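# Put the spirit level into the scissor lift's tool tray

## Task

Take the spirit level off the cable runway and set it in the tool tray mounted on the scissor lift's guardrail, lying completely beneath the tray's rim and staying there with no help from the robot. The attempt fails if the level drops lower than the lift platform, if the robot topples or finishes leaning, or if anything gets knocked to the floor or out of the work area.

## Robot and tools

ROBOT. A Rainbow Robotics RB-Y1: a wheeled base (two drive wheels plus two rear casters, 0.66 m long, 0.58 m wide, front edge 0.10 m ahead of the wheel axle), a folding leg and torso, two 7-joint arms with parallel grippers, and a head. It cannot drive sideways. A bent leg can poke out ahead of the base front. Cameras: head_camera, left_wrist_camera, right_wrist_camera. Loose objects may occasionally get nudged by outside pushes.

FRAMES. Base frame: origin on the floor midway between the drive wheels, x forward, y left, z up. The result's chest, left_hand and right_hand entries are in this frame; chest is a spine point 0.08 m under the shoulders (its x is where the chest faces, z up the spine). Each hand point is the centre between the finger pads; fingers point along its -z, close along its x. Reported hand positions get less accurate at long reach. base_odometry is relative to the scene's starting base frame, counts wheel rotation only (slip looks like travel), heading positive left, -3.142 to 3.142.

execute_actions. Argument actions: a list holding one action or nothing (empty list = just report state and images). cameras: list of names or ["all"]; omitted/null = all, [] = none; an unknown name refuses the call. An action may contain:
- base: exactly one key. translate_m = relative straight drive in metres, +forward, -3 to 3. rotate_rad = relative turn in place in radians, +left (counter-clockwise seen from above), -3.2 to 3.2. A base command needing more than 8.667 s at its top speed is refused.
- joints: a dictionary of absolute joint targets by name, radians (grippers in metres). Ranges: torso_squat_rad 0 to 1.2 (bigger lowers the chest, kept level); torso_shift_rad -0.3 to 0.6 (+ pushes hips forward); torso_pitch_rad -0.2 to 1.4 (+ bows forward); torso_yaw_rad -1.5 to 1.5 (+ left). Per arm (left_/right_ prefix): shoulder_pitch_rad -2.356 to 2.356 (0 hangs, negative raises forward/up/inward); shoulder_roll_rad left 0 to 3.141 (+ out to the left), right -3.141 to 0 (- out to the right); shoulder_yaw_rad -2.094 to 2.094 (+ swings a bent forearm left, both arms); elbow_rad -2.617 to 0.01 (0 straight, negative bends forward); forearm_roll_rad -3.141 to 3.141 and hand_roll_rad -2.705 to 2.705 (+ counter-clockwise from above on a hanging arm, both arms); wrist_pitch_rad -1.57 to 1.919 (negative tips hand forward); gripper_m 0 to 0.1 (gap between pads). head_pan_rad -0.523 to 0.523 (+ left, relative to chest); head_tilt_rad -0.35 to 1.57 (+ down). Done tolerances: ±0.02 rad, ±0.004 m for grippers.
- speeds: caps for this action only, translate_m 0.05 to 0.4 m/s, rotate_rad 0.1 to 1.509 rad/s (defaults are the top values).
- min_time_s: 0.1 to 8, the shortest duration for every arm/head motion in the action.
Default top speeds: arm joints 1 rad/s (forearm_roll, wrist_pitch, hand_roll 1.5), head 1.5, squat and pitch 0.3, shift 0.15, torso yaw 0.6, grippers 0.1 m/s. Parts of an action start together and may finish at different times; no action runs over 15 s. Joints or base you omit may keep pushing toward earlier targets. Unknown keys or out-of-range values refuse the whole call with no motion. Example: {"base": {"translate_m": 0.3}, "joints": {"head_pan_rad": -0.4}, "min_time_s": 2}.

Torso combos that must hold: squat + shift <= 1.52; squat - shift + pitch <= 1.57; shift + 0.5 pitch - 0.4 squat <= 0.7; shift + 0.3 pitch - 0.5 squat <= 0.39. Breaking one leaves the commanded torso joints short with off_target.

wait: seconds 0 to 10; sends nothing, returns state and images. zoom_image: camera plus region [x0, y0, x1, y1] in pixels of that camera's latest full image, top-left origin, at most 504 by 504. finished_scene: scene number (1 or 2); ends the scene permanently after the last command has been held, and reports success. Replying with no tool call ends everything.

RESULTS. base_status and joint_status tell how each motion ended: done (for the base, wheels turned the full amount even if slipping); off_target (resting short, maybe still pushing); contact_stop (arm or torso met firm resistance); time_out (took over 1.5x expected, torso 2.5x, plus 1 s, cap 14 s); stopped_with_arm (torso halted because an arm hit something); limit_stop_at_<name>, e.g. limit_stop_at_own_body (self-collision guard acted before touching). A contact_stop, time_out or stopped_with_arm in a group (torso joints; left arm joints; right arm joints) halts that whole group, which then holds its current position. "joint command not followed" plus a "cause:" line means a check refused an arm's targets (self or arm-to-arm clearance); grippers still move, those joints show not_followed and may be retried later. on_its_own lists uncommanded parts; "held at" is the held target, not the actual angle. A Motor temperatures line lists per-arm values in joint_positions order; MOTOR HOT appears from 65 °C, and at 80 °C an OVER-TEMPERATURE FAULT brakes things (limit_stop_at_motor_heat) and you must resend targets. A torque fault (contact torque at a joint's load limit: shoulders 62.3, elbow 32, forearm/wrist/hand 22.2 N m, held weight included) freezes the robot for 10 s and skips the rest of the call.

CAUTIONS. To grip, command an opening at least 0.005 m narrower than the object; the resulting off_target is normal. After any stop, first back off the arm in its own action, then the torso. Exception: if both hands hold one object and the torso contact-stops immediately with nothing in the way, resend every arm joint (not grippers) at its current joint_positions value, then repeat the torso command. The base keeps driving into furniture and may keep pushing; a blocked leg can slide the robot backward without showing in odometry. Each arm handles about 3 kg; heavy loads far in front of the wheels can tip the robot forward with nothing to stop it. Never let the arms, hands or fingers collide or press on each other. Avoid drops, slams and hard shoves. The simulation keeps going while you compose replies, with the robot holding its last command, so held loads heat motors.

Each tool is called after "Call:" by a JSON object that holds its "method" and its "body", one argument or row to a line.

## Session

Call:
{"method": "execute_actions", "body": {
  "actions": []
}}

Scene clock: 0.00 s.
Motor temperatures (°C, as the motors report them): left_arm=[32 32 32 32 32 32 32] | right_arm=[31 28 33 32 43 34 35]
base_odometry: x=+0.000 y=+0.000 heading=+0.000 (m, m, rad; odometry frame)
base_status: not commanded
joint_positions: torso_squat_rad=+0.350 torso_shift_rad=+0.001 torso_pitch_rad=+0.001 torso_yaw_rad=-0.001 left_shoulder_pitch_rad=-0.048 left_shoulder_roll_rad=+0.023 left_shoulder_yaw_rad=-0.012 left_elbow_rad=-0.184 left_forearm_roll_rad=+0.043 left_wrist_pitch_rad=-0.016 left_hand_roll_rad=-0.010 left_gripper_m=+0.099 right_shoulder_pitch_rad=+0.005 right_shoulder_roll_rad=-0.042 right_shoulder_yaw_rad=-0.024 right_elbow_rad=-0.168 right_forearm_roll_rad=+0.034 right_wrist_pitch_rad=+0.004 right_hand_roll_rad=-0.022 right_gripper_m=+0.101 head_pan_rad=+0.000 head_tilt_rad=+0.400
joint_status: not commanded
chest: x=-0.2270 y=+0.0007 z=+1.2476 quat_wxyz=(+1.000, +0.000, +0.001, +0.000) (m; base frame)
left_hand: x=-0.0999 y=+0.2346 z=+0.5732 quat_wxyz=(+0.992, +0.008, -0.122, +0.001) (m; base frame)
right_hand: x=-0.1509 y=-0.2538 z=+0.5671 quat_wxyz=(+0.997, -0.023, -0.079, -0.005) (m; base frame)
pictures: head_camera, left_wrist_camera, right_wrist_camera
Images, in order (width x height): head_camera 896x504, left_wrist_camera 644x364, right_wrist_camera 644x364.

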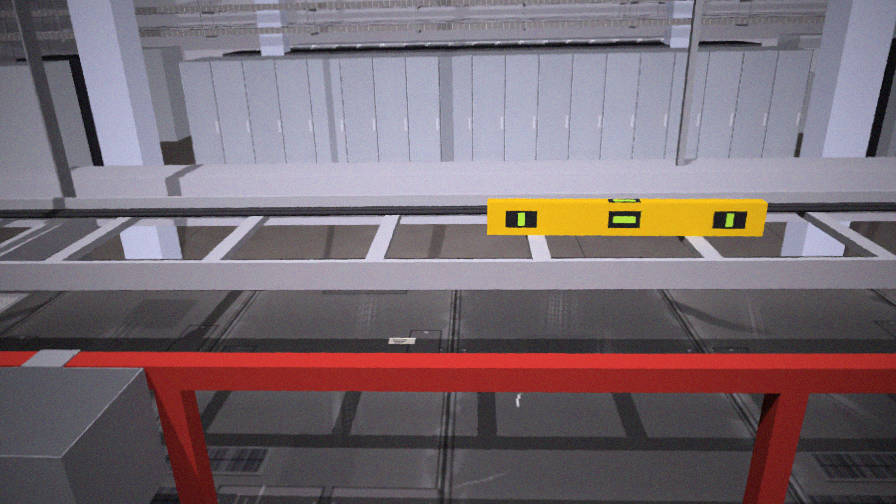

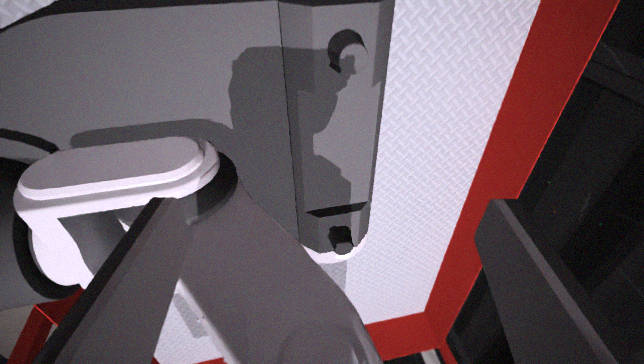

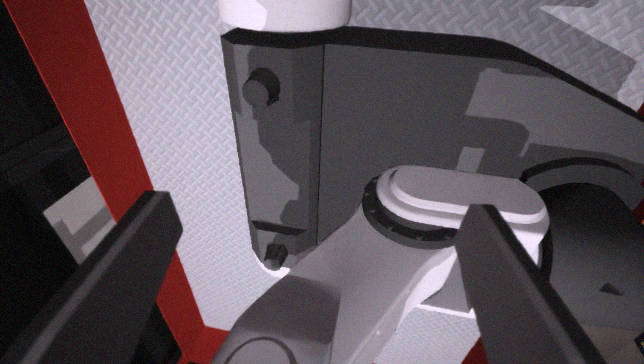

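Call:
{"method": "execute_actions", "body": {
  "actions": [
    {"base":{"rotate_rad":-1.57},"speeds":{"rotate_rad":0.6},"joints":{"left_shoulder_pitch_rad":0.4,"left_elbow_rad":-2.5,"left_wrist_pitch_rad":-0.8,"torso_squat_rad":0}}
  ],
  "cameras": []
}}

Call:
{"method": "execute_actions", "body": {
  "actions": [
    {"base":{"translate_m":0.35},"joints":{"left_shoulder_pitch_rad":-0.9,"head_tilt_rad":0.9}}
  ],
  "cameras": ["head_camera"]
}}

Call:
{"method": "execute_actions", "body": {
  "actions": [
    {"base":{"rotate_rad":1.57},"speeds":{"rotate_rad":0.6},"joints":{"left_shoulder_pitch_rad":-2.2,"left_shoulder_roll_rad":0.05,"left_shoulder_yaw_rad":-0.04,"left_elbow_rad":-0.2,"left_wrist_pitch_rad":1.9,"left_forearm_roll_rad":0,"left_hand_roll_rad":0.2,"torso_yaw_rad":0.2,"head_tilt_rad":0.5},"min_time_s":3}
  ]
}}

Scene clock: 8.20 s.
Motor temperatures (°C, as the motors report them): left_arm=[32 32 32 32 32 32 32] | right_arm=[31 28 33 32 43 34 35]
base_odometry: x=+0.000 y=+0.000 heading=-1.570 (m, m, rad; odometry frame)
base_status: done
joint_positions: torso_squat_rad=+0.000 torso_shift_rad=+0.001 torso_pitch_rad=+0.001 torso_yaw_rad=-0.001 left_shoulder_pitch_rad=+0.400 left_shoulder_roll_rad=+0.023 left_shoulder_yaw_rad=-0.012 left_elbow_rad=-2.500 left_forearm_roll_rad=+0.043 left_wrist_pitch_rad=-0.800 left_hand_roll_rad=-0.010 left_gripper_m=+0.099 right_shoulder_pitch_rad=+0.005 right_shoulder_roll_rad=-0.042 right_shoulder_yaw_rad=-0.024 right_elbow_rad=-0.168 right_forearm_roll_rad=+0.034 right_wrist_pitch_rad=+0.004 right_hand_roll_rad=-0.022 right_gripper_m=+0.101 head_pan_rad=+0.000 head_tilt_rad=+0.400
joint_status: all done
chest: x=-0.2270 y=+0.0008 z=+1.2899 quat_wxyz=(+1.000, +0.000, +0.001, +0.000) (m; base frame)
left_hand: x=-0.0171 y=+0.2490 z=+1.4349 quat_wxyz=(+0.109, +0.050, -0.993, +0.002) (m; base frame)
right_hand: x=-0.1508 y=-0.2537 z=+0.6094 quat_wxyz=(+0.997, -0.023, -0.079, -0.005) (m; base frame)
pictures: none
No camera images: the call's "cameras" was empty. Leave "cameras" out to get every camera's image.

Scene clock: 10.43 s.
Motor temperatures (°C, as the motors report them): left_arm=[32 32 32 32 32 32 32] | right_arm=[31 28 33 32 43 34 35]
base_odometry: x=+0.000 y=-0.350 heading=-1.570 (m, m, rad; odometry frame)
base_status: done
joint_positions: torso_squat_rad=+0.000 torso_shift_rad=+0.001 torso_pitch_rad=+0.002 torso_yaw_rad=-0.001 left_shoulder_pitch_rad=-0.900 left_shoulder_roll_rad=+0.023 left_shoulder_yaw_rad=-0.012 left_elbow_rad=-2.500 left_forearm_roll_rad=+0.043 left_wrist_pitch_rad=-0.800 left_hand_roll_rad=-0.010 left_gripper_m=+0.099 right_shoulder_pitch_rad=+0.005 right_shoulder_roll_rad=-0.042 right_shoulder_yaw_rad=-0.024 right_elbow_rad=-0.168 right_forearm_roll_rad=+0.034 right_wrist_pitch_rad=+0.004 right_hand_roll_rad=-0.022 right_gripper_m=+0.101 head_pan_rad=+0.000 head_tilt_rad=+0.900
joint_status: all done
chest: x=-0.2269 y=+0.0008 z=+1.2899 quat_wxyz=(+1.000, +0.000, +0.001, +0.000) (m; base frame)
left_hand: x=-0.2201 y=+0.1932 z=+1.5893 quat_wxyz=(-0.477, -0.166, -0.863, +0.008) (m; base frame)
right_hand: x=-0.1508 y=-0.2537 z=+0.6094 quat_wxyz=(+0.997, -0.023, -0.079, -0.005) (m; base frame)
pictures: head_camera
Images, in order (width x height): head_camera 896x504.

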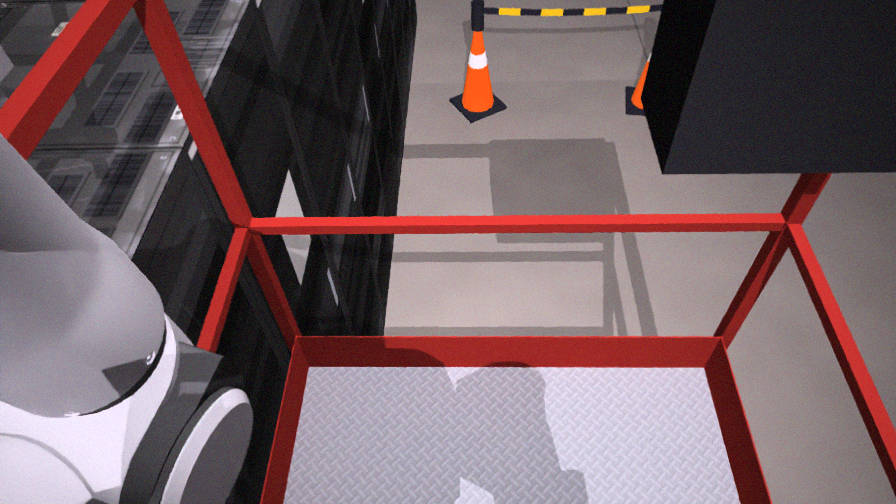

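Scene clock: 14.57 s.
Motor temperatures (°C, as the motors report them): left_arm=[32 32 32 32 32 32 32] | right_arm=[31 28 33 32 43 34 35]
base_odometry: x=+0.000 y=-0.350 heading=+0.000 (m, m, rad; odometry frame)
base_status: done
joint_positions: torso_squat_rad=+0.000 torso_shift_rad=+0.001 torso_pitch_rad=+0.001 torso_yaw_rad=+0.200 left_shoulder_pitch_rad=-2.199 left_shoulder_roll_rad=+0.050 left_shoulder_yaw_rad=-0.040 left_elbow_rad=-0.200 left_forearm_roll_rad=+0.000 left_wrist_pitch_rad=+1.900 left_hand_roll_rad=+0.200 left_gripper_m=+0.099 right_shoulder_pitch_rad=+0.005 right_shoulder_roll_rad=-0.042 right_shoulder_yaw_rad=-0.024 right_elbow_rad=-0.168 right_forearm_roll_rad=+0.034 right_wrist_pitch_rad=+0.004 right_hand_roll_rad=-0.022 right_gripper_m=+0.101 head_pan_rad=+0.000 head_tilt_rad=+0.500
joint_status: all done
chest: x=-0.2270 y=+0.0007 z=+1.2899 quat_wxyz=(+0.995, +0.000, +0.001, +0.100) (m; base frame)
left_hand: x=+0.2505 y=+0.1370 z=+1.4531 quat_wxyz=(+0.946, +0.238, -0.220, +0.016) (m; base frame)
right_hand: x=-0.1018 y=-0.2332 z=+0.6093 quat_wxyz=(+0.992, -0.015, -0.081, +0.095) (m; base frame)
pictures: head_camera, left_wrist_camera, right_wrist_camera
Images, in order (width x height): head_camera 896x504, left_wrist_camera 644x364, right_wrist_camera 644x364.

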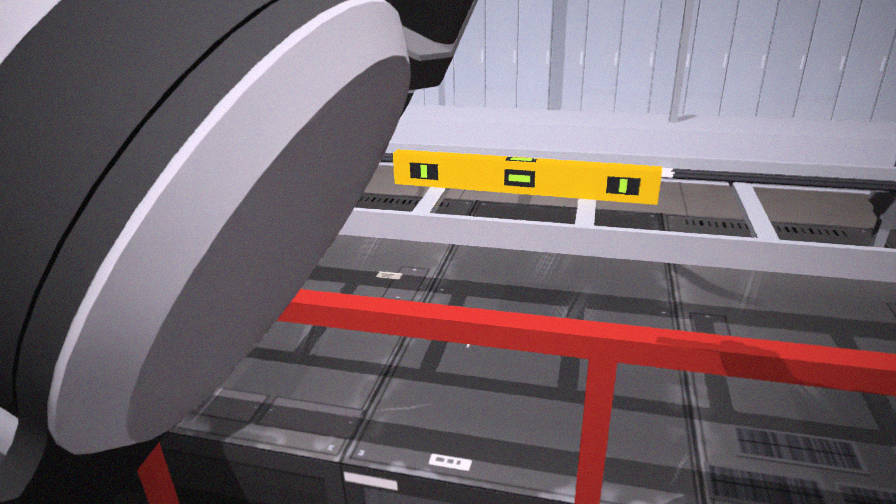

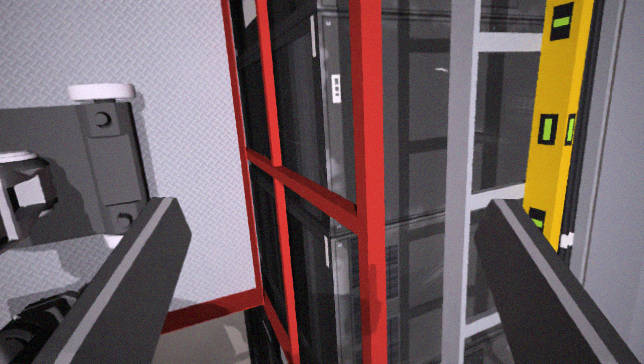

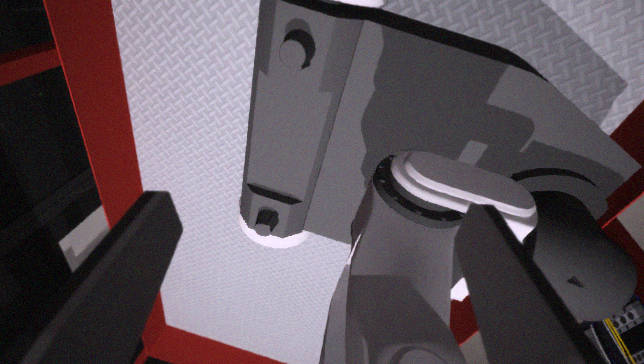

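Call:
{"method": "execute_actions", "body": {
  "actions": [
    {"base":{"translate_m":0.27},"joints":{"torso_yaw_rad":0,"torso_shift_rad":0.2,"left_hand_roll_rad":0.05,"right_shoulder_pitch_rad":0.35,"right_elbow_rad":0}}
  ]
}}

Scene clock: 18.17 s.
Motor temperatures (°C, as the motors report them): left_arm=[32 32 32 32 32 32 32] | right_arm=[31 28 33 32 43 34 35]
base_odometry: x=+0.270 y=-0.350 heading=+0.000 (m, m, rad; odometry frame)
base_status: done
joint_positions: torso_squat_rad=+0.000 torso_shift_rad=+0.200 torso_pitch_rad=+0.002 torso_yaw_rad=+0.000 left_shoulder_pitch_rad=-2.200 left_shoulder_roll_rad=+0.050 left_shoulder_yaw_rad=-0.040 left_elbow_rad=-0.200 left_forearm_roll_rad=+0.000 left_wrist_pitch_rad=+1.900 left_hand_roll_rad=+0.050 left_gripper_m=+0.099 right_shoulder_pitch_rad=+0.350 right_shoulder_roll_rad=-0.042 right_shoulder_yaw_rad=-0.024 right_elbow_rad=+0.000 right_forearm_roll_rad=+0.034 right_wrist_pitch_rad=+0.004 right_hand_roll_rad=-0.022 right_gripper_m=+0.101 head_pan_rad=+0.000 head_tilt_rad=+0.500
joint_status: all done
chest: x=-0.0884 y=+0.0007 z=+1.2760 quat_wxyz=(+1.000, +0.000, +0.001, +0.000) (m; base frame)
left_hand: x=+0.4066 y=+0.0396 z=+1.4393 quat_wxyz=(+0.934, +0.232, -0.226, -0.149) (m; base frame)
right_hand: x=-0.3395 y=-0.2364 z=+0.6364 quat_wxyz=(+0.984, -0.022, +0.168, -0.062) (m; base frame)
pictures: head_camera, left_wrist_camera, right_wrist_camera
Images, in order (width x height): head_camera 896x504, left_wrist_camera 644x364, right_wrist_camera 644x364.

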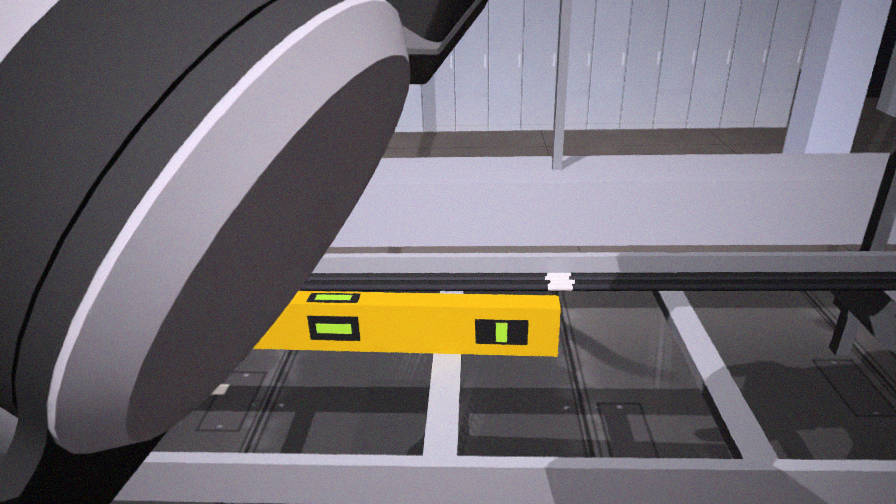

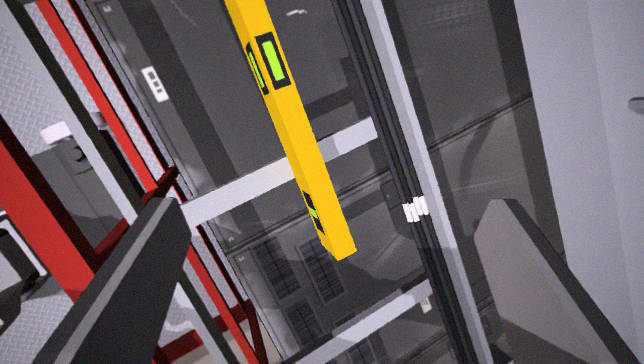

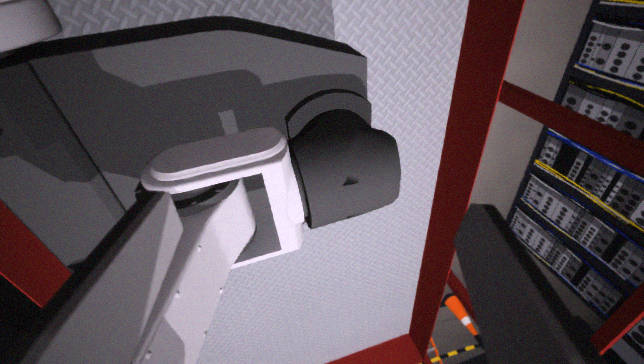

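Call:
{"method": "execute_actions", "body": {
  "actions": [
    {"joints":{"torso_yaw_rad":0.2,"torso_shift_rad":0.1,"torso_pitch_rad":0.2,"left_hand_roll_rad":0.22,"head_pan_rad":-0.1}}
  ]
}}

Scene clock: 20.90 s.
Motor temperatures (°C, as the motors report them): left_arm=[32 32 32 32 32 32 32] | right_arm=[31 28 33 32 43 34 35]
base_odometry: x=+0.270 y=-0.350 heading=+0.000 (m, m, rad; odometry frame)
base_status: not commanded
joint_positions: torso_squat_rad=+0.000 torso_shift_rad=+0.100 torso_pitch_rad=+0.200 torso_yaw_rad=+0.200 left_shoulder_pitch_rad=-2.200 left_shoulder_roll_rad=+0.050 left_shoulder_yaw_rad=-0.040 left_elbow_rad=-0.200 left_forearm_roll_rad=+0.000 left_wrist_pitch_rad=+1.900 left_hand_roll_rad=+0.220 left_gripper_m=+0.099 right_shoulder_pitch_rad=+0.350 right_shoulder_roll_rad=-0.042 right_shoulder_yaw_rad=-0.024 right_elbow_rad=+0.000 right_forearm_roll_rad=+0.034 right_wrist_pitch_rad=+0.004 right_hand_roll_rad=-0.022 right_gripper_m=+0.101 head_pan_rad=-0.100 head_tilt_rad=+0.500
joint_status: all done
chest: x=-0.0966 y=+0.0007 z=+1.2802 quat_wxyz=(+0.990, +0.010, +0.099, +0.099) (m; base frame)
left_hand: x=+0.4038 y=+0.1370 z=+1.3461 quat_wxyz=(+0.963, +0.237, -0.128, +0.002) (m; base frame)
right_hand: x=-0.4180 y=-0.2814 z=+0.6925 quat_wxyz=(+0.964, -0.035, +0.261, +0.040) (m; base frame)
pictures: head_camera, left_wrist_camera, right_wrist_camera
Images, in order (width x height): head_camera 896x504, left_wrist_camera 644x364, right_wrist_camera 644x364.

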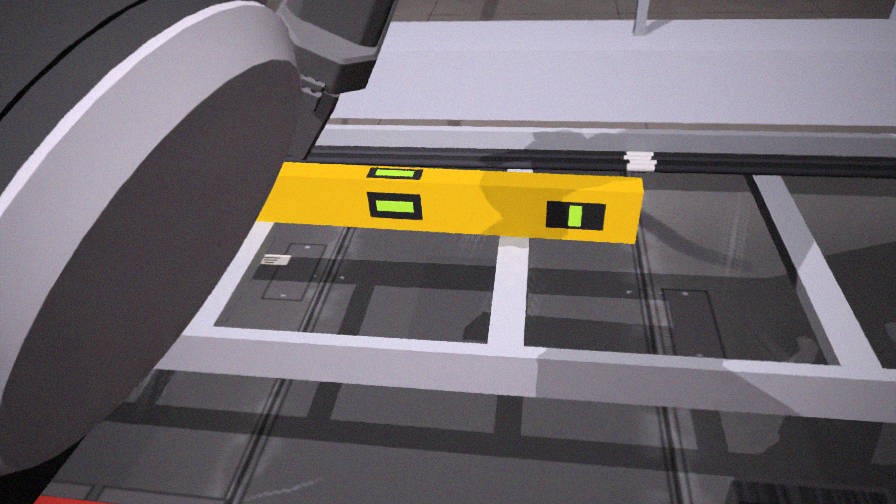

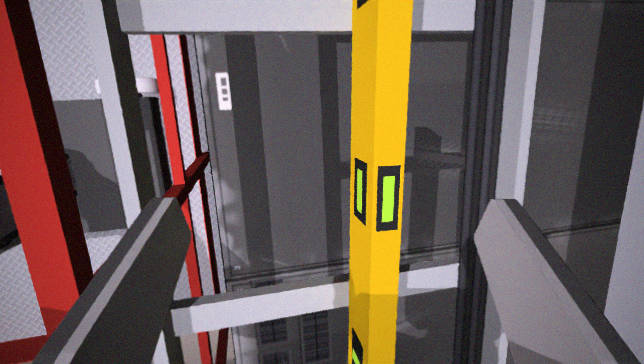

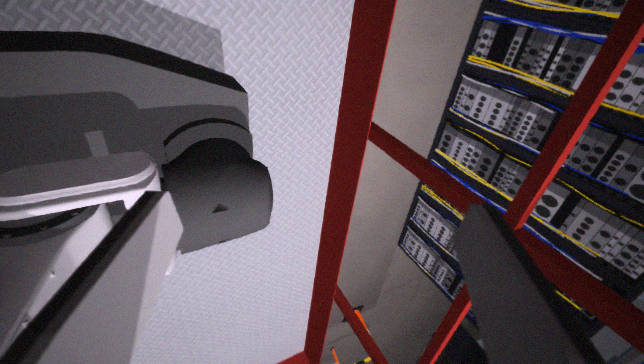

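Call:
{"method": "execute_actions", "body": {
  "actions": [
    {"joints":{"torso_shift_rad":0.07,"torso_pitch_rad":0.36}}
  ],
  "cameras": ["left_wrist_camera"]
}}

Scene clock: 23.63 s.
Motor temperatures (°C, as the motors report them): left_arm=[32 32 32 32 32 32 32] | right_arm=[31 28 33 32 43 34 35]
base_odometry: x=+0.270 y=-0.350 heading=+0.000 (m, m, rad; odometry frame)
base_status: not commanded
joint_positions: torso_squat_rad=+0.000 torso_shift_rad=+0.070 torso_pitch_rad=+0.360 torso_yaw_rad=+0.200 left_shoulder_pitch_rad=-2.200 left_shoulder_roll_rad=+0.050 left_shoulder_yaw_rad=-0.040 left_elbow_rad=-0.200 left_forearm_roll_rad=+0.000 left_wrist_pitch_rad=+1.900 left_hand_roll_rad=+0.220 left_gripper_m=+0.099 right_shoulder_pitch_rad=+0.350 right_shoulder_roll_rad=-0.042 right_shoulder_yaw_rad=-0.024 right_elbow_rad=+0.000 right_forearm_roll_rad=+0.034 right_wrist_pitch_rad=+0.004 right_hand_roll_rad=-0.022 right_gripper_m=+0.101 head_pan_rad=-0.100 head_tilt_rad=+0.500
joint_status: all done
chest: x=-0.0699 y=+0.0007 z=+1.2683 quat_wxyz=(+0.979, +0.017, +0.178, +0.098) (m; base frame)
left_hand: x=+0.4345 y=+0.1370 z=+1.2536 quat_wxyz=(+0.970, +0.237, -0.050, -0.017) (m; base frame)
right_hand: x=-0.4809 y=-0.2813 z=+0.7394 quat_wxyz=(+0.940, -0.031, +0.338, +0.043) (m; base frame)
pictures: left_wrist_camera
Images, in order (width x height): left_wrist_camera 644x364.

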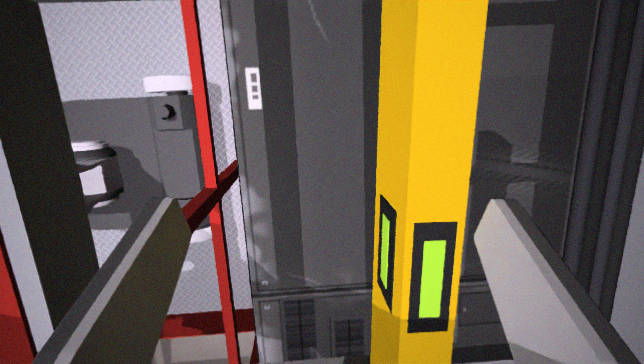

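Call:
{"method": "execute_actions", "body": {
  "actions": [
    {"joints":{"torso_shift_rad":0.11}}
  ],
  "cameras": []
}}

Call:
{"method": "execute_actions", "body": {
  "actions": [
    {"joints":{"torso_pitch_rad":0.44}}
  ],
  "cameras": ["left_wrist_camera"]
}}

Scene clock: 26.33 s.
Motor temperatures (°C, as the motors report them): left_arm=[32 32 32 32 32 32 32] | right_arm=[31 28 33 32 43 34 35]
base_odometry: x=+0.270 y=-0.350 heading=+0.000 (m, m, rad; odometry frame)
base_status: not commanded
joint_positions: torso_squat_rad=+0.000 torso_shift_rad=+0.110 torso_pitch_rad=+0.360 torso_yaw_rad=+0.200 left_shoulder_pitch_rad=-2.200 left_shoulder_roll_rad=+0.050 left_shoulder_yaw_rad=-0.040 left_elbow_rad=-0.200 left_forearm_roll_rad=+0.000 left_wrist_pitch_rad=+1.900 left_hand_roll_rad=+0.220 left_gripper_m=+0.099 right_shoulder_pitch_rad=+0.350 right_shoulder_roll_rad=-0.042 right_shoulder_yaw_rad=-0.024 right_elbow_rad=+0.000 right_forearm_roll_rad=+0.034 right_wrist_pitch_rad=+0.004 right_hand_roll_rad=-0.022 right_gripper_m=+0.101 head_pan_rad=-0.100 head_tilt_rad=+0.500
joint_status: all done
chest: x=-0.0420 y=+0.0007 z=+1.2658 quat_wxyz=(+0.979, +0.017, +0.178, +0.098) (m; base frame)
left_hand: x=+0.4624 y=+0.1370 z=+1.2511 quat_wxyz=(+0.970, +0.237, -0.050, -0.017) (m; base frame)
right_hand: x=-0.4531 y=-0.2813 z=+0.7368 quat_wxyz=(+0.940, -0.031, +0.338, +0.043) (m; base frame)
pictures: none
No camera images: the call's "cameras" was empty. Leave "cameras" out to get every camera's image.

Scene clock: 27.33 s.
Motor temperatures (°C, as the motors report them): left_arm=[32 32 32 32 32 32 32] | right_arm=[31 28 33 32 43 34 35]
base_odometry: x=+0.270 y=-0.350 heading=+0.000 (m, m, rad; odometry frame)
base_status: not commanded
joint_positions: torso_squat_rad=+0.000 torso_shift_rad=+0.109 torso_pitch_rad=+0.439 torso_yaw_rad=+0.200 left_shoulder_pitch_rad=-2.203 left_shoulder_roll_rad=+0.051 left_shoulder_yaw_rad=-0.040 left_elbow_rad=-0.201 left_forearm_roll_rad=+0.000 left_wrist_pitch_rad=+1.900 left_hand_roll_rad=+0.220 left_gripper_m=+0.099 right_shoulder_pitch_rad=+0.350 right_shoulder_roll_rad=-0.042 right_shoulder_yaw_rad=-0.024 right_elbow_rad=+0.000 right_forearm_roll_rad=+0.034 right_wrist_pitch_rad=+0.004 right_hand_roll_rad=-0.022 right_gripper_m=+0.101 head_pan_rad=-0.100 head_tilt_rad=+0.500
joint_status: all done
chest: x=-0.0201 y=+0.0007 z=+1.2564 quat_wxyz=(+0.971, +0.021, +0.217, +0.097) (m; base frame)
left_hand: x=+0.4823 y=+0.1367 z=+1.2044 quat_wxyz=(+0.971, +0.236, -0.014, -0.026) (m; base frame)
right_hand: x=-0.4713 y=-0.2813 z=+0.7612 quat_wxyz=(+0.926, -0.029, +0.374, +0.044) (m; base frame)
pictures: left_wrist_camera
Images, in order (width x height): left_wrist_camera 644x364.

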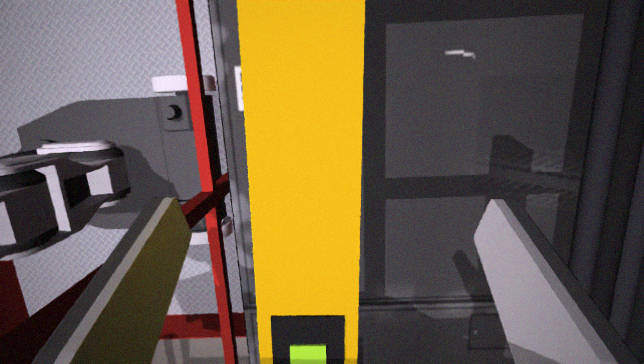

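Call:
{"method": "execute_actions", "body": {
  "actions": [
    {"joints":{"torso_pitch_rad":0.42}}
  ],
  "cameras": []
}}

Call:
{"method": "execute_actions", "body": {
  "actions": [
    {"joints":{"left_gripper_m":0.0}}
  ],
  "cameras": []
}}

Call:
{"method": "execute_actions", "body": {
  "actions": [
    {"joints":{"torso_pitch_rad":0.0,"right_shoulder_pitch_rad":0,"right_elbow_rad":-0.2}}
  ],
  "cameras": ["left_wrist_camera"]
}}

Call:
{"method": "execute_actions", "body": {
  "actions": [
    {"base":{"translate_m":-0.27},"joints":{"torso_shift_rad":0}}
  ],
  "cameras": []
}}

Call:
{"method": "execute_actions", "body": {
  "actions": [
    {"base":{"rotate_rad":1.57},"speeds":{"rotate_rad":0.5},"joints":{"head_pan_rad":-0.4,"head_tilt_rad":0.8}}
  ]
}}

Scene clock: 29.80 s.
Motor temperatures (°C, as the motors report them): left_arm=[32 32 32 32 32 32 32] | right_arm=[31 28 33 32 43 34 35]
base_odometry: x=+0.270 y=-0.350 heading=+0.000 (m, m, rad; odometry frame)
base_status: not commanded
joint_positions: torso_squat_rad=+0.000 torso_shift_rad=+0.110 torso_pitch_rad=+0.420 torso_yaw_rad=+0.200 left_shoulder_pitch_rad=-2.200 left_shoulder_roll_rad=+0.050 left_shoulder_yaw_rad=-0.040 left_elbow_rad=-0.200 left_forearm_roll_rad=+0.000 left_wrist_pitch_rad=+1.900 left_hand_roll_rad=+0.220 left_gripper_m=+0.099 right_shoulder_pitch_rad=+0.350 right_shoulder_roll_rad=-0.042 right_shoulder_yaw_rad=-0.024 right_elbow_rad=+0.000 right_forearm_roll_rad=+0.034 right_wrist_pitch_rad=+0.004 right_hand_roll_rad=-0.022 right_gripper_m=+0.101 head_pan_rad=-0.100 head_tilt_rad=+0.500
joint_status: all done
chest: x=-0.0249 y=+0.0007 z=+1.2588 quat_wxyz=(+0.973, +0.020, +0.207, +0.098) (m; base frame)
left_hand: x=+0.4779 y=+0.1371 z=+1.2143 quat_wxyz=(+0.971, +0.236, -0.022, -0.024) (m; base frame)
right_hand: x=-0.4668 y=-0.2813 z=+0.7553 quat_wxyz=(+0.929, -0.030, +0.366, +0.043) (m; base frame)
pictures: none
No camera images: the call's "cameras" was empty. Leave "cameras" out to get every camera's image.

Scene clock: 31.27 s.
Motor temperatures (°C, as the motors report them): left_arm=[32 32 32 32 32 32 32] | right_arm=[31 28 33 32 43 34 35]
base_odometry: x=+0.270 y=-0.350 heading=+0.000 (m, m, rad; odometry frame)
base_status: not commanded
joint_positions: torso_squat_rad=+0.000 torso_shift_rad=+0.110 torso_pitch_rad=+0.420 torso_yaw_rad=+0.200 left_shoulder_pitch_rad=-2.200 left_shoulder_roll_rad=+0.050 left_shoulder_yaw_rad=-0.040 left_elbow_rad=-0.200 left_forearm_roll_rad=+0.000 left_wrist_pitch_rad=+1.900 left_hand_roll_rad=+0.220 left_gripper_m=+0.021 right_shoulder_pitch_rad=+0.350 right_shoulder_roll_rad=-0.042 right_shoulder_yaw_rad=-0.024 right_elbow_rad=+0.000 right_forearm_roll_rad=+0.034 right_wrist_pitch_rad=+0.004 right_hand_roll_rad=-0.022 right_gripper_m=+0.101 head_pan_rad=-0.100 head_tilt_rad=+0.500
joint_status: left_gripper_m off_target (ended at +0.021, target +0.000)
chest: x=-0.0249 y=+0.0007 z=+1.2588 quat_wxyz=(+0.973, +0.020, +0.207, +0.098) (m; base frame)
left_hand: x=+0.4779 y=+0.1371 z=+1.2143 quat_wxyz=(+0.971, +0.236, -0.021, -0.024) (m; base frame)
right_hand: x=-0.4668 y=-0.2813 z=+0.7553 quat_wxyz=(+0.929, -0.030, +0.366, +0.043) (m; base frame)
pictures: none
No camera images: the call's "cameras" was empty. Leave "cameras" out to get every camera's image.

Scene clock: 33.43 s.
Motor temperatures (°C, as the motors report them): left_arm=[32 32 32 32 32 32 32] | right_arm=[31 28 33 32 43 34 35]
base_odometry: x=+0.270 y=-0.350 heading=+0.000 (m, m, rad; odometry frame)
base_status: not commanded
joint_positions: torso_squat_rad=+0.000 torso_shift_rad=+0.110 torso_pitch_rad=+0.000 torso_yaw_rad=+0.200 left_shoulder_pitch_rad=-2.200 left_shoulder_roll_rad=+0.050 left_shoulder_yaw_rad=-0.040 left_elbow_rad=-0.200 left_forearm_roll_rad=+0.000 left_wrist_pitch_rad=+1.900 left_hand_roll_rad=+0.220 left_gripper_m=+0.021 right_shoulder_pitch_rad=+0.000 right_shoulder_roll_rad=-0.042 right_shoulder_yaw_rad=-0.024 right_elbow_rad=-0.200 right_forearm_roll_rad=+0.034 right_wrist_pitch_rad=+0.004 right_hand_roll_rad=-0.022 right_gripper_m=+0.101 head_pan_rad=-0.100 head_tilt_rad=+0.500
joint_status: all done
chest: x=-0.1511 y=+0.0007 z=+1.2857 quat_wxyz=(+0.995, +0.000, +0.000, +0.100) (m; base frame)
left_hand: x=+0.3261 y=+0.1371 z=+1.4496 quat_wxyz=(+0.945, +0.236, -0.223, +0.026) (m; base frame)
right_hand: x=-0.0059 y=-0.2296 z=+0.6075 quat_wxyz=(+0.990, -0.013, -0.100, +0.096) (m; base frame)
pictures: left_wrist_camera
Images, in order (width x height): left_wrist_camera 644x364.

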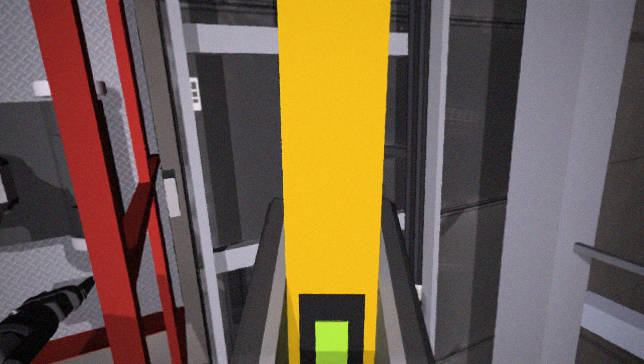

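Scene clock: 35.57 s.
Motor temperatures (°C, as the motors report them): left_arm=[32 32 32 32 32 32 32] | right_arm=[31 28 33 32 43 34 35]
base_odometry: x=+0.000 y=-0.350 heading=+0.000 (m, m, rad; odometry frame)
base_status: done
joint_positions: torso_squat_rad=+0.000 torso_shift_rad=+0.000 torso_pitch_rad=+0.000 torso_yaw_rad=+0.200 left_shoulder_pitch_rad=-2.200 left_shoulder_roll_rad=+0.050 left_shoulder_yaw_rad=-0.040 left_elbow_rad=-0.200 left_forearm_roll_rad=+0.000 left_wrist_pitch_rad=+1.900 left_hand_roll_rad=+0.220 left_gripper_m=+0.021 right_shoulder_pitch_rad=+0.000 right_shoulder_roll_rad=-0.042 right_shoulder_yaw_rad=-0.024 right_elbow_rad=-0.200 right_forearm_roll_rad=+0.034 right_wrist_pitch_rad=+0.004 right_hand_roll_rad=-0.022 right_gripper_m=+0.101 head_pan_rad=-0.100 head_tilt_rad=+0.500
joint_status: all done
chest: x=-0.2280 y=+0.0007 z=+1.2899 quat_wxyz=(+0.995, +0.000, +0.000, +0.100) (m; base frame)
left_hand: x=+0.2493 y=+0.1372 z=+1.4538 quat_wxyz=(+0.945, +0.236, -0.223, +0.026) (m; base frame)
right_hand: x=-0.0832 y=-0.2296 z=+0.6117 quat_wxyz=(+0.990, -0.013, -0.100, +0.095) (m; base frame)
pictures: none
No camera images: the call's "cameras" was empty. Leave "cameras" out to get every camera's image.

Scene clock: 40.03 s.
Motor temperatures (°C, as the motors report them): left_arm=[32 32 32 32 32 32 32] | right_arm=[31 28 33 32 43 34 35]
base_odometry: x=+0.000 y=-0.350 heading=+1.570 (m, m, rad; odometry frame)
base_status: done
joint_positions: torso_squat_rad=+0.000 torso_shift_rad=+0.000 torso_pitch_rad=+0.000 torso_yaw_rad=+0.200 left_shoulder_pitch_rad=-2.200 left_shoulder_roll_rad=+0.050 left_shoulder_yaw_rad=-0.040 left_elbow_rad=-0.200 left_forearm_roll_rad=+0.000 left_wrist_pitch_rad=+1.900 left_hand_roll_rad=+0.220 left_gripper_m=+0.021 right_shoulder_pitch_rad=+0.000 right_shoulder_roll_rad=-0.042 right_shoulder_yaw_rad=-0.024 right_elbow_rad=-0.200 right_forearm_roll_rad=+0.034 right_wrist_pitch_rad=+0.004 right_hand_roll_rad=-0.022 right_gripper_m=+0.101 head_pan_rad=-0.400 head_tilt_rad=+0.800
joint_status: all done
chest: x=-0.2279 y=+0.0007 z=+1.2899 quat_wxyz=(+0.995, +0.000, +0.000, +0.100) (m; base frame)
left_hand: x=+0.2493 y=+0.1372 z=+1.4538 quat_wxyz=(+0.945, +0.236, -0.223, +0.026) (m; base frame)
right_hand: x=-0.0832 y=-0.2296 z=+0.6117 quat_wxyz=(+0.990, -0.013, -0.100, +0.095) (m; base frame)
pictures: head_camera, left_wrist_camera, right_wrist_camera
Images, in order (width x height): head_camera 896x504, left_wrist_camera 644x364, right_wrist_camera 644x364.

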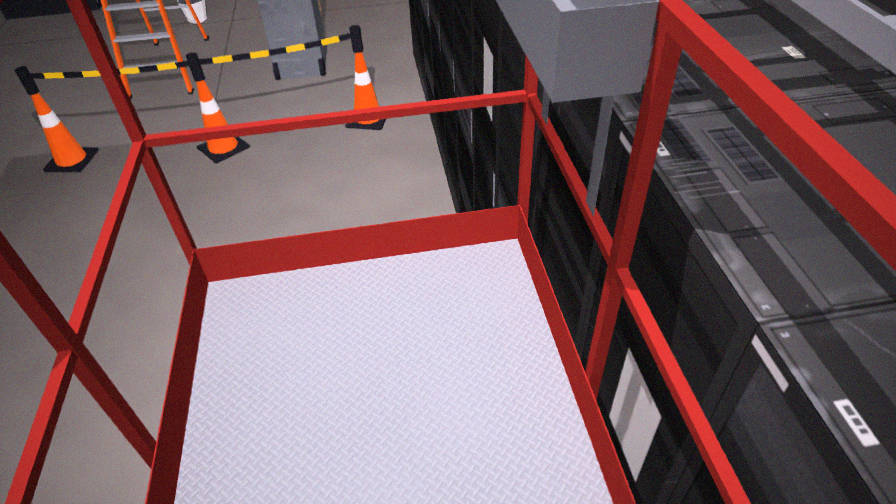

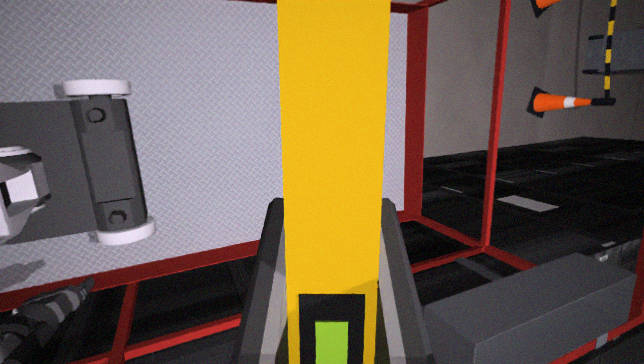

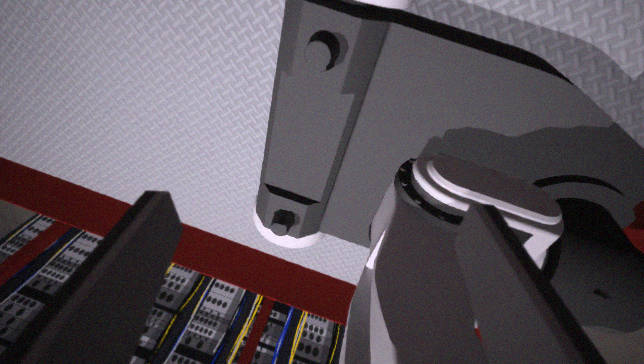

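Call:
{"method": "execute_actions", "body": {
  "actions": [
    {"base":{"translate_m":0.85},"speeds":{"translate_m":0.35},"joints":{"right_shoulder_roll_rad":-0.35,"right_elbow_rad":-0.36}}
  ],
  "cameras": []
}}

Call:
{"method": "execute_actions", "body": {
  "actions": [
    {"joints":{"torso_yaw_rad":-1.37,"left_shoulder_pitch_rad":-0.7,"left_elbow_rad":-2.1,"head_pan_rad":0.2,"head_tilt_rad":0.9},"min_time_s":2.5}
  ],
  "cameras": []
}}

Call:
{"method": "execute_actions", "body": {
  "actions": [
    {"joints":{"left_shoulder_pitch_rad":-0.25,"left_elbow_rad":-2.5,"left_shoulder_roll_rad":0.6},"min_time_s":2}
  ]
}}

Scene clock: 55.53 s.
Motor temperatures (°C, as the motors report them): left_arm=[32 32 32 32 32 32 32] | right_arm=[34 29 33 34 43 34 35]
TORQUE FAULT: right_shoulder_pitch_rad reached its load limit. The robot stopped for 10 seconds, dropped its targets and accepts commands again. The stop added 9.2 s to the call and to motion_time.
base_odometry: x=+0.001 y=+0.450 heading=+1.565 (m, m, rad; odometry frame)
base_status: translate_m torque_fault (by the wheels' count: +0.800 of +0.850)
joint_positions: torso_squat_rad=+0.000 torso_shift_rad=-0.001 torso_pitch_rad=-0.001 torso_yaw_rad=+0.198 left_shoulder_pitch_rad=-2.200 left_shoulder_roll_rad=+0.050 left_shoulder_yaw_rad=-0.040 left_elbow_rad=-0.200 left_forearm_roll_rad=+0.000 left_wrist_pitch_rad=+1.900 left_hand_roll_rad=+0.220 left_gripper_m=+0.021 right_shoulder_pitch_rad=+0.039 right_shoulder_roll_rad=-0.342 right_shoulder_yaw_rad=-0.025 right_elbow_rad=-0.351 right_forearm_roll_rad=+0.032 right_wrist_pitch_rad=+0.004 right_hand_roll_rad=-0.022 right_gripper_m=+0.101 head_pan_rad=-0.400 head_tilt_rad=+0.800
joint_status: all done
chest: x=-0.2294 y=+0.0000 z=+1.2899 quat_wxyz=(+0.995, +0.000, -0.001, +0.099) (m; base frame)
left_hand: x=+0.2479 y=+0.1352 z=+1.4546 quat_wxyz=(+0.945, +0.237, -0.224, +0.025) (m; base frame)
right_hand: x=+0.0013 y=-0.4383 z=+0.6649 quat_wxyz=(+0.967, -0.155, -0.169, +0.115) (m; base frame)
pictures: none
No camera images: the call's "cameras" was empty. Leave "cameras" out to get every camera's image.

not run: a stop came earlier in this reply.

not run: a stop came earlier in this reply.

Call:
{"method": "execute_actions", "body": {
  "actions": [
    {"base":{"translate_m":-0.05},"joints":{"right_shoulder_roll_rad":-0.05,"right_shoulder_pitch_rad":0.1,"right_elbow_rad":-0.2}}
  ],
  "cameras": []
}}

Call:
{"method": "execute_actions", "body": {
  "actions": [
    {"joints":{"torso_yaw_rad":-0.9},"base":{"translate_m":0.1}}
  ],
  "cameras": []
}}

Call:
{"method": "execute_actions", "body": {
  "actions": [
    {"joints":{"right_shoulder_roll_rad":-0.45,"left_shoulder_pitch_rad":-0.7,"left_elbow_rad":-2.1,"head_pan_rad":0.2,"head_tilt_rad":0.9},"min_time_s":2}
  ],
  "cameras": []
}}

Call:
{"method": "execute_actions", "body": {
  "actions": [
    {"joints":{"torso_yaw_rad":-1.37,"left_shoulder_pitch_rad":-0.25,"left_elbow_rad":-2.5,"left_shoulder_roll_rad":0.6},"min_time_s":2}
  ]
}}

Scene clock: 65.60 s.
Motor temperatures (°C, as the motors report them): left_arm=[32 32 32 32 32 32 32] | right_arm=[34 29 33 34 43 34 35]
TORQUE FAULT: right_shoulder_pitch_rad reached its load limit. The robot stopped for 10 seconds, dropped its targets and accepts commands again. The robot was already stopped when this call's commands were due to start, so it ran none of them. The stop added 7.7 s to the call and to motion_time.
base_odometry: x=+0.001 y=+0.450 heading=+1.566 (m, m, rad; odometry frame)
base_status: translate_m not_run
joint_positions: torso_squat_rad=+0.000 torso_shift_rad=-0.001 torso_pitch_rad=+0.000 torso_yaw_rad=+0.199 left_shoulder_pitch_rad=-2.199 left_shoulder_roll_rad=+0.050 left_shoulder_yaw_rad=-0.040 left_elbow_rad=-0.200 left_forearm_roll_rad=+0.000 left_wrist_pitch_rad=+1.900 left_hand_roll_rad=+0.220 left_gripper_m=+0.021 right_shoulder_pitch_rad=+0.046 right_shoulder_roll_rad=-0.339 right_shoulder_yaw_rad=-0.025 right_elbow_rad=-0.349 right_forearm_roll_rad=+0.031 right_wrist_pitch_rad=+0.004 right_hand_roll_rad=-0.022 right_gripper_m=+0.101 head_pan_rad=-0.400 head_tilt_rad=+0.800
joint_status: right_shoulder_pitch_rad not_run; right_shoulder_roll_rad not_run; right_elbow_rad not_run
on_its_own: right_shoulder_pitch_rad is held at +0.039, not at your +0.100, since a torque_fault; right_shoulder_roll_rad is held at -0.342, not at your -0.050, since a torque_fault; right_elbow_rad is held at -0.351, not at your -0.200, since a torque_fault
chest: x=-0.2285 y=+0.0005 z=+1.2899 quat_wxyz=(+0.995, +0.000, +0.000, +0.099) (m; base frame)
left_hand: x=+0.2487 y=+0.1365 z=+1.4540 quat_wxyz=(+0.945, +0.236, -0.223, +0.025) (m; base frame)
right_hand: x=-0.0044 y=-0.4380 z=+0.6633 quat_wxyz=(+0.967, -0.155, -0.164, +0.114) (m; base frame)
pictures: none
No camera images: the call's "cameras" was empty. Leave "cameras" out to get every camera's image.

not run: a stop came earlier in this reply.

not run: a stop came earlier in this reply.

not run: a stop came earlier in this reply.

Call:
{"method": "execute_actions", "body": {
  "actions": [
    {"base":{"translate_m":-0.1},"joints":{"right_shoulder_pitch_rad":0.2}}
  ],
  "cameras": []
}}

Call:
{"method": "execute_actions", "body": {
  "actions": [
    {"joints":{"right_shoulder_roll_rad":-0.05,"right_shoulder_pitch_rad":0.05,"right_elbow_rad":-0.2}}
  ],
  "cameras": []
}}

Call:
{"method": "execute_actions", "body": {
  "actions": [
    {"joints":{"torso_yaw_rad":-0.9},"base":{"translate_m":0.17}}
  ],
  "cameras": []
}}

Call:
{"method": "execute_actions", "body": {
  "actions": [
    {"joints":{"right_shoulder_roll_rad":-0.45,"left_shoulder_pitch_rad":-0.7,"left_elbow_rad":-2.1,"head_pan_rad":0.2,"head_tilt_rad":0.9},"min_time_s":2}
  ],
  "cameras": []
}}

Call:
{"method": "execute_actions", "body": {
  "actions": [
    {"joints":{"torso_yaw_rad":-1.37,"left_shoulder_pitch_rad":-0.25,"left_elbow_rad":-2.5,"left_shoulder_roll_rad":0.6},"min_time_s":2}
  ]
}}

Scene clock: 77.27 s.
Motor temperatures (°C, as the motors report them): left_arm=[33 32 32 32 32 32 32] | right_arm=[34 29 33 34 43 34 35]
TORQUE FAULT: right_elbow_rad reached its load limit. The robot stopped for 10 seconds, dropped its targets and accepts commands again. The stop added 9.2 s to the call and to motion_time.
base_odometry: x=+0.001 y=+0.436 heading=+1.566 (m, m, rad; odometry frame)
base_status: translate_m torque_fault (by the wheels' count: -0.015 of -0.100)
joint_positions: torso_squat_rad=+0.000 torso_shift_rad=+0.000 torso_pitch_rad=+0.000 torso_yaw_rad=+0.200 left_shoulder_pitch_rad=-2.200 left_shoulder_roll_rad=+0.050 left_shoulder_yaw_rad=-0.040 left_elbow_rad=-0.200 left_forearm_roll_rad=+0.000 left_wrist_pitch_rad=+1.900 left_hand_roll_rad=+0.220 left_gripper_m=+0.021 right_shoulder_pitch_rad=+0.098 right_shoulder_roll_rad=-0.331 right_shoulder_yaw_rad=-0.023 right_elbow_rad=-0.363 right_forearm_roll_rad=+0.031 right_wrist_pitch_rad=+0.001 right_hand_roll_rad=-0.022 right_gripper_m=+0.100 head_pan_rad=-0.400 head_tilt_rad=+0.800
joint_status: right_shoulder_pitch_rad torque_fault (moved +0.052 of +0.154)
on_its_own: right_shoulder_pitch_rad is held at +0.101, not at your +0.200, since a torque_fault; right_shoulder_roll_rad is held at -0.337, not at your -0.050, since a torque_fault; right_elbow_rad is held at -0.361, not at your -0.200, since a torque_fault
chest: x=-0.2279 y=+0.0008 z=+1.2899 quat_wxyz=(+0.995, +0.000, +0.000, +0.100) (m; base frame)
left_hand: x=+0.2493 y=+0.1373 z=+1.4538 quat_wxyz=(+0.945, +0.236, -0.223, +0.026) (m; base frame)
right_hand: x=-0.0354 y=-0.4399 z=+0.6573 quat_wxyz=(+0.971, -0.153, -0.147, +0.112) (m; base frame)
pictures: none
No camera images: the call's "cameras" was empty. Leave "cameras" out to get every camera's image.

not run: a stop came earlier in this reply.

not run: a stop came earlier in this reply.

not run: a stop came earlier in this reply.

not run: a stop came earlier in this reply.

Hooked on something; look.

Call:
{"method": "execute_actions", "body": {
  "actions": [
    {"joints":{"head_pan_rad":-0.52,"head_tilt_rad":1.3}}
  ],
  "cameras": ["head_camera","right_wrist_camera"]
}}

Scene clock: 79.03 s.
Motor temperatures (°C, as the motors report them): left_arm=[33 32 32 32 32 32 32] | right_arm=[33 29 33 34 43 34 35]
base_odometry: x=+0.001 y=+0.436 heading=+1.566 (m, m, rad; odometry frame)
base_status: not commanded
joint_positions: torso_squat_rad=+0.000 torso_shift_rad=+0.000 torso_pitch_rad=+0.000 torso_yaw_rad=+0.200 left_shoulder_pitch_rad=-2.200 left_shoulder_roll_rad=+0.050 left_shoulder_yaw_rad=-0.040 left_elbow_rad=-0.200 left_forearm_roll_rad=+0.000 left_wrist_pitch_rad=+1.900 left_hand_roll_rad=+0.220 left_gripper_m=+0.021 right_shoulder_pitch_rad=+0.098 right_shoulder_roll_rad=-0.331 right_shoulder_yaw_rad=-0.023 right_elbow_rad=-0.363 right_forearm_roll_rad=+0.031 right_wrist_pitch_rad=+0.001 right_hand_roll_rad=-0.022 right_gripper_m=+0.100 head_pan_rad=-0.520 head_tilt_rad=+1.300
joint_status: all done
on_its_own: right_shoulder_pitch_rad is held at +0.101, not at your +0.200, since a torque_fault; right_shoulder_roll_rad is held at -0.337, not at your -0.050, since a torque_fault; right_elbow_rad is held at -0.361, not at your -0.200, since a torque_fault
chest: x=-0.2279 y=+0.0008 z=+1.2899 quat_wxyz=(+0.995, +0.000, +0.000, +0.100) (m; base frame)
left_hand: x=+0.2493 y=+0.1373 z=+1.4538 quat_wxyz=(+0.945, +0.236, -0.223, +0.026) (m; base frame)
right_hand: x=-0.0354 y=-0.4399 z=+0.6573 quat_wxyz=(+0.971, -0.153, -0.147, +0.112) (m; base frame)
pictures: head_camera, right_wrist_camera
Images, in order (width x height): head_camera 896x504, right_wrist_camera 644x364.

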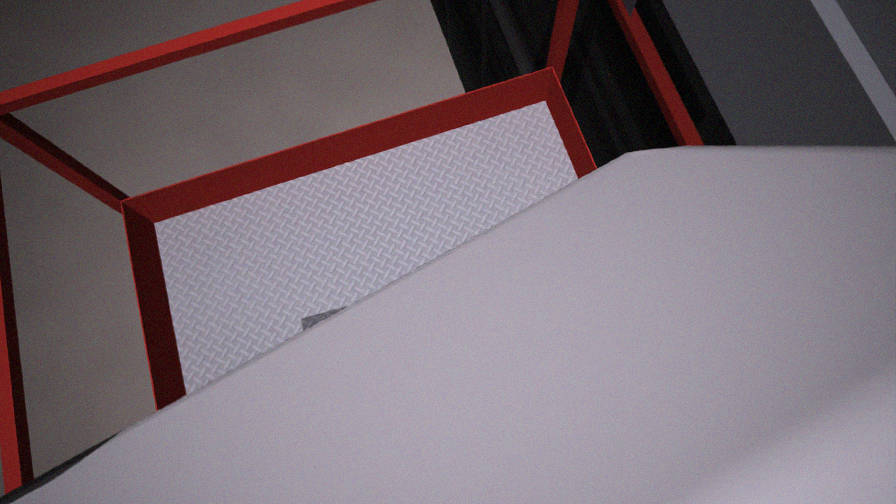

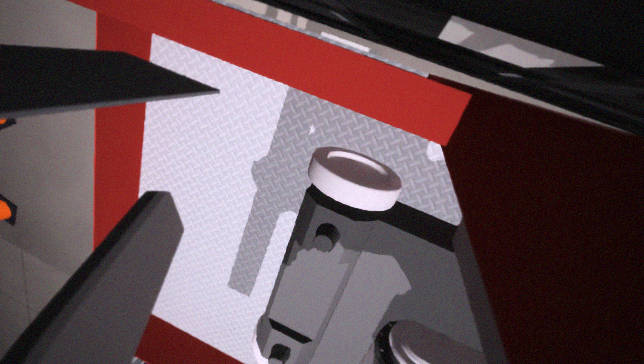

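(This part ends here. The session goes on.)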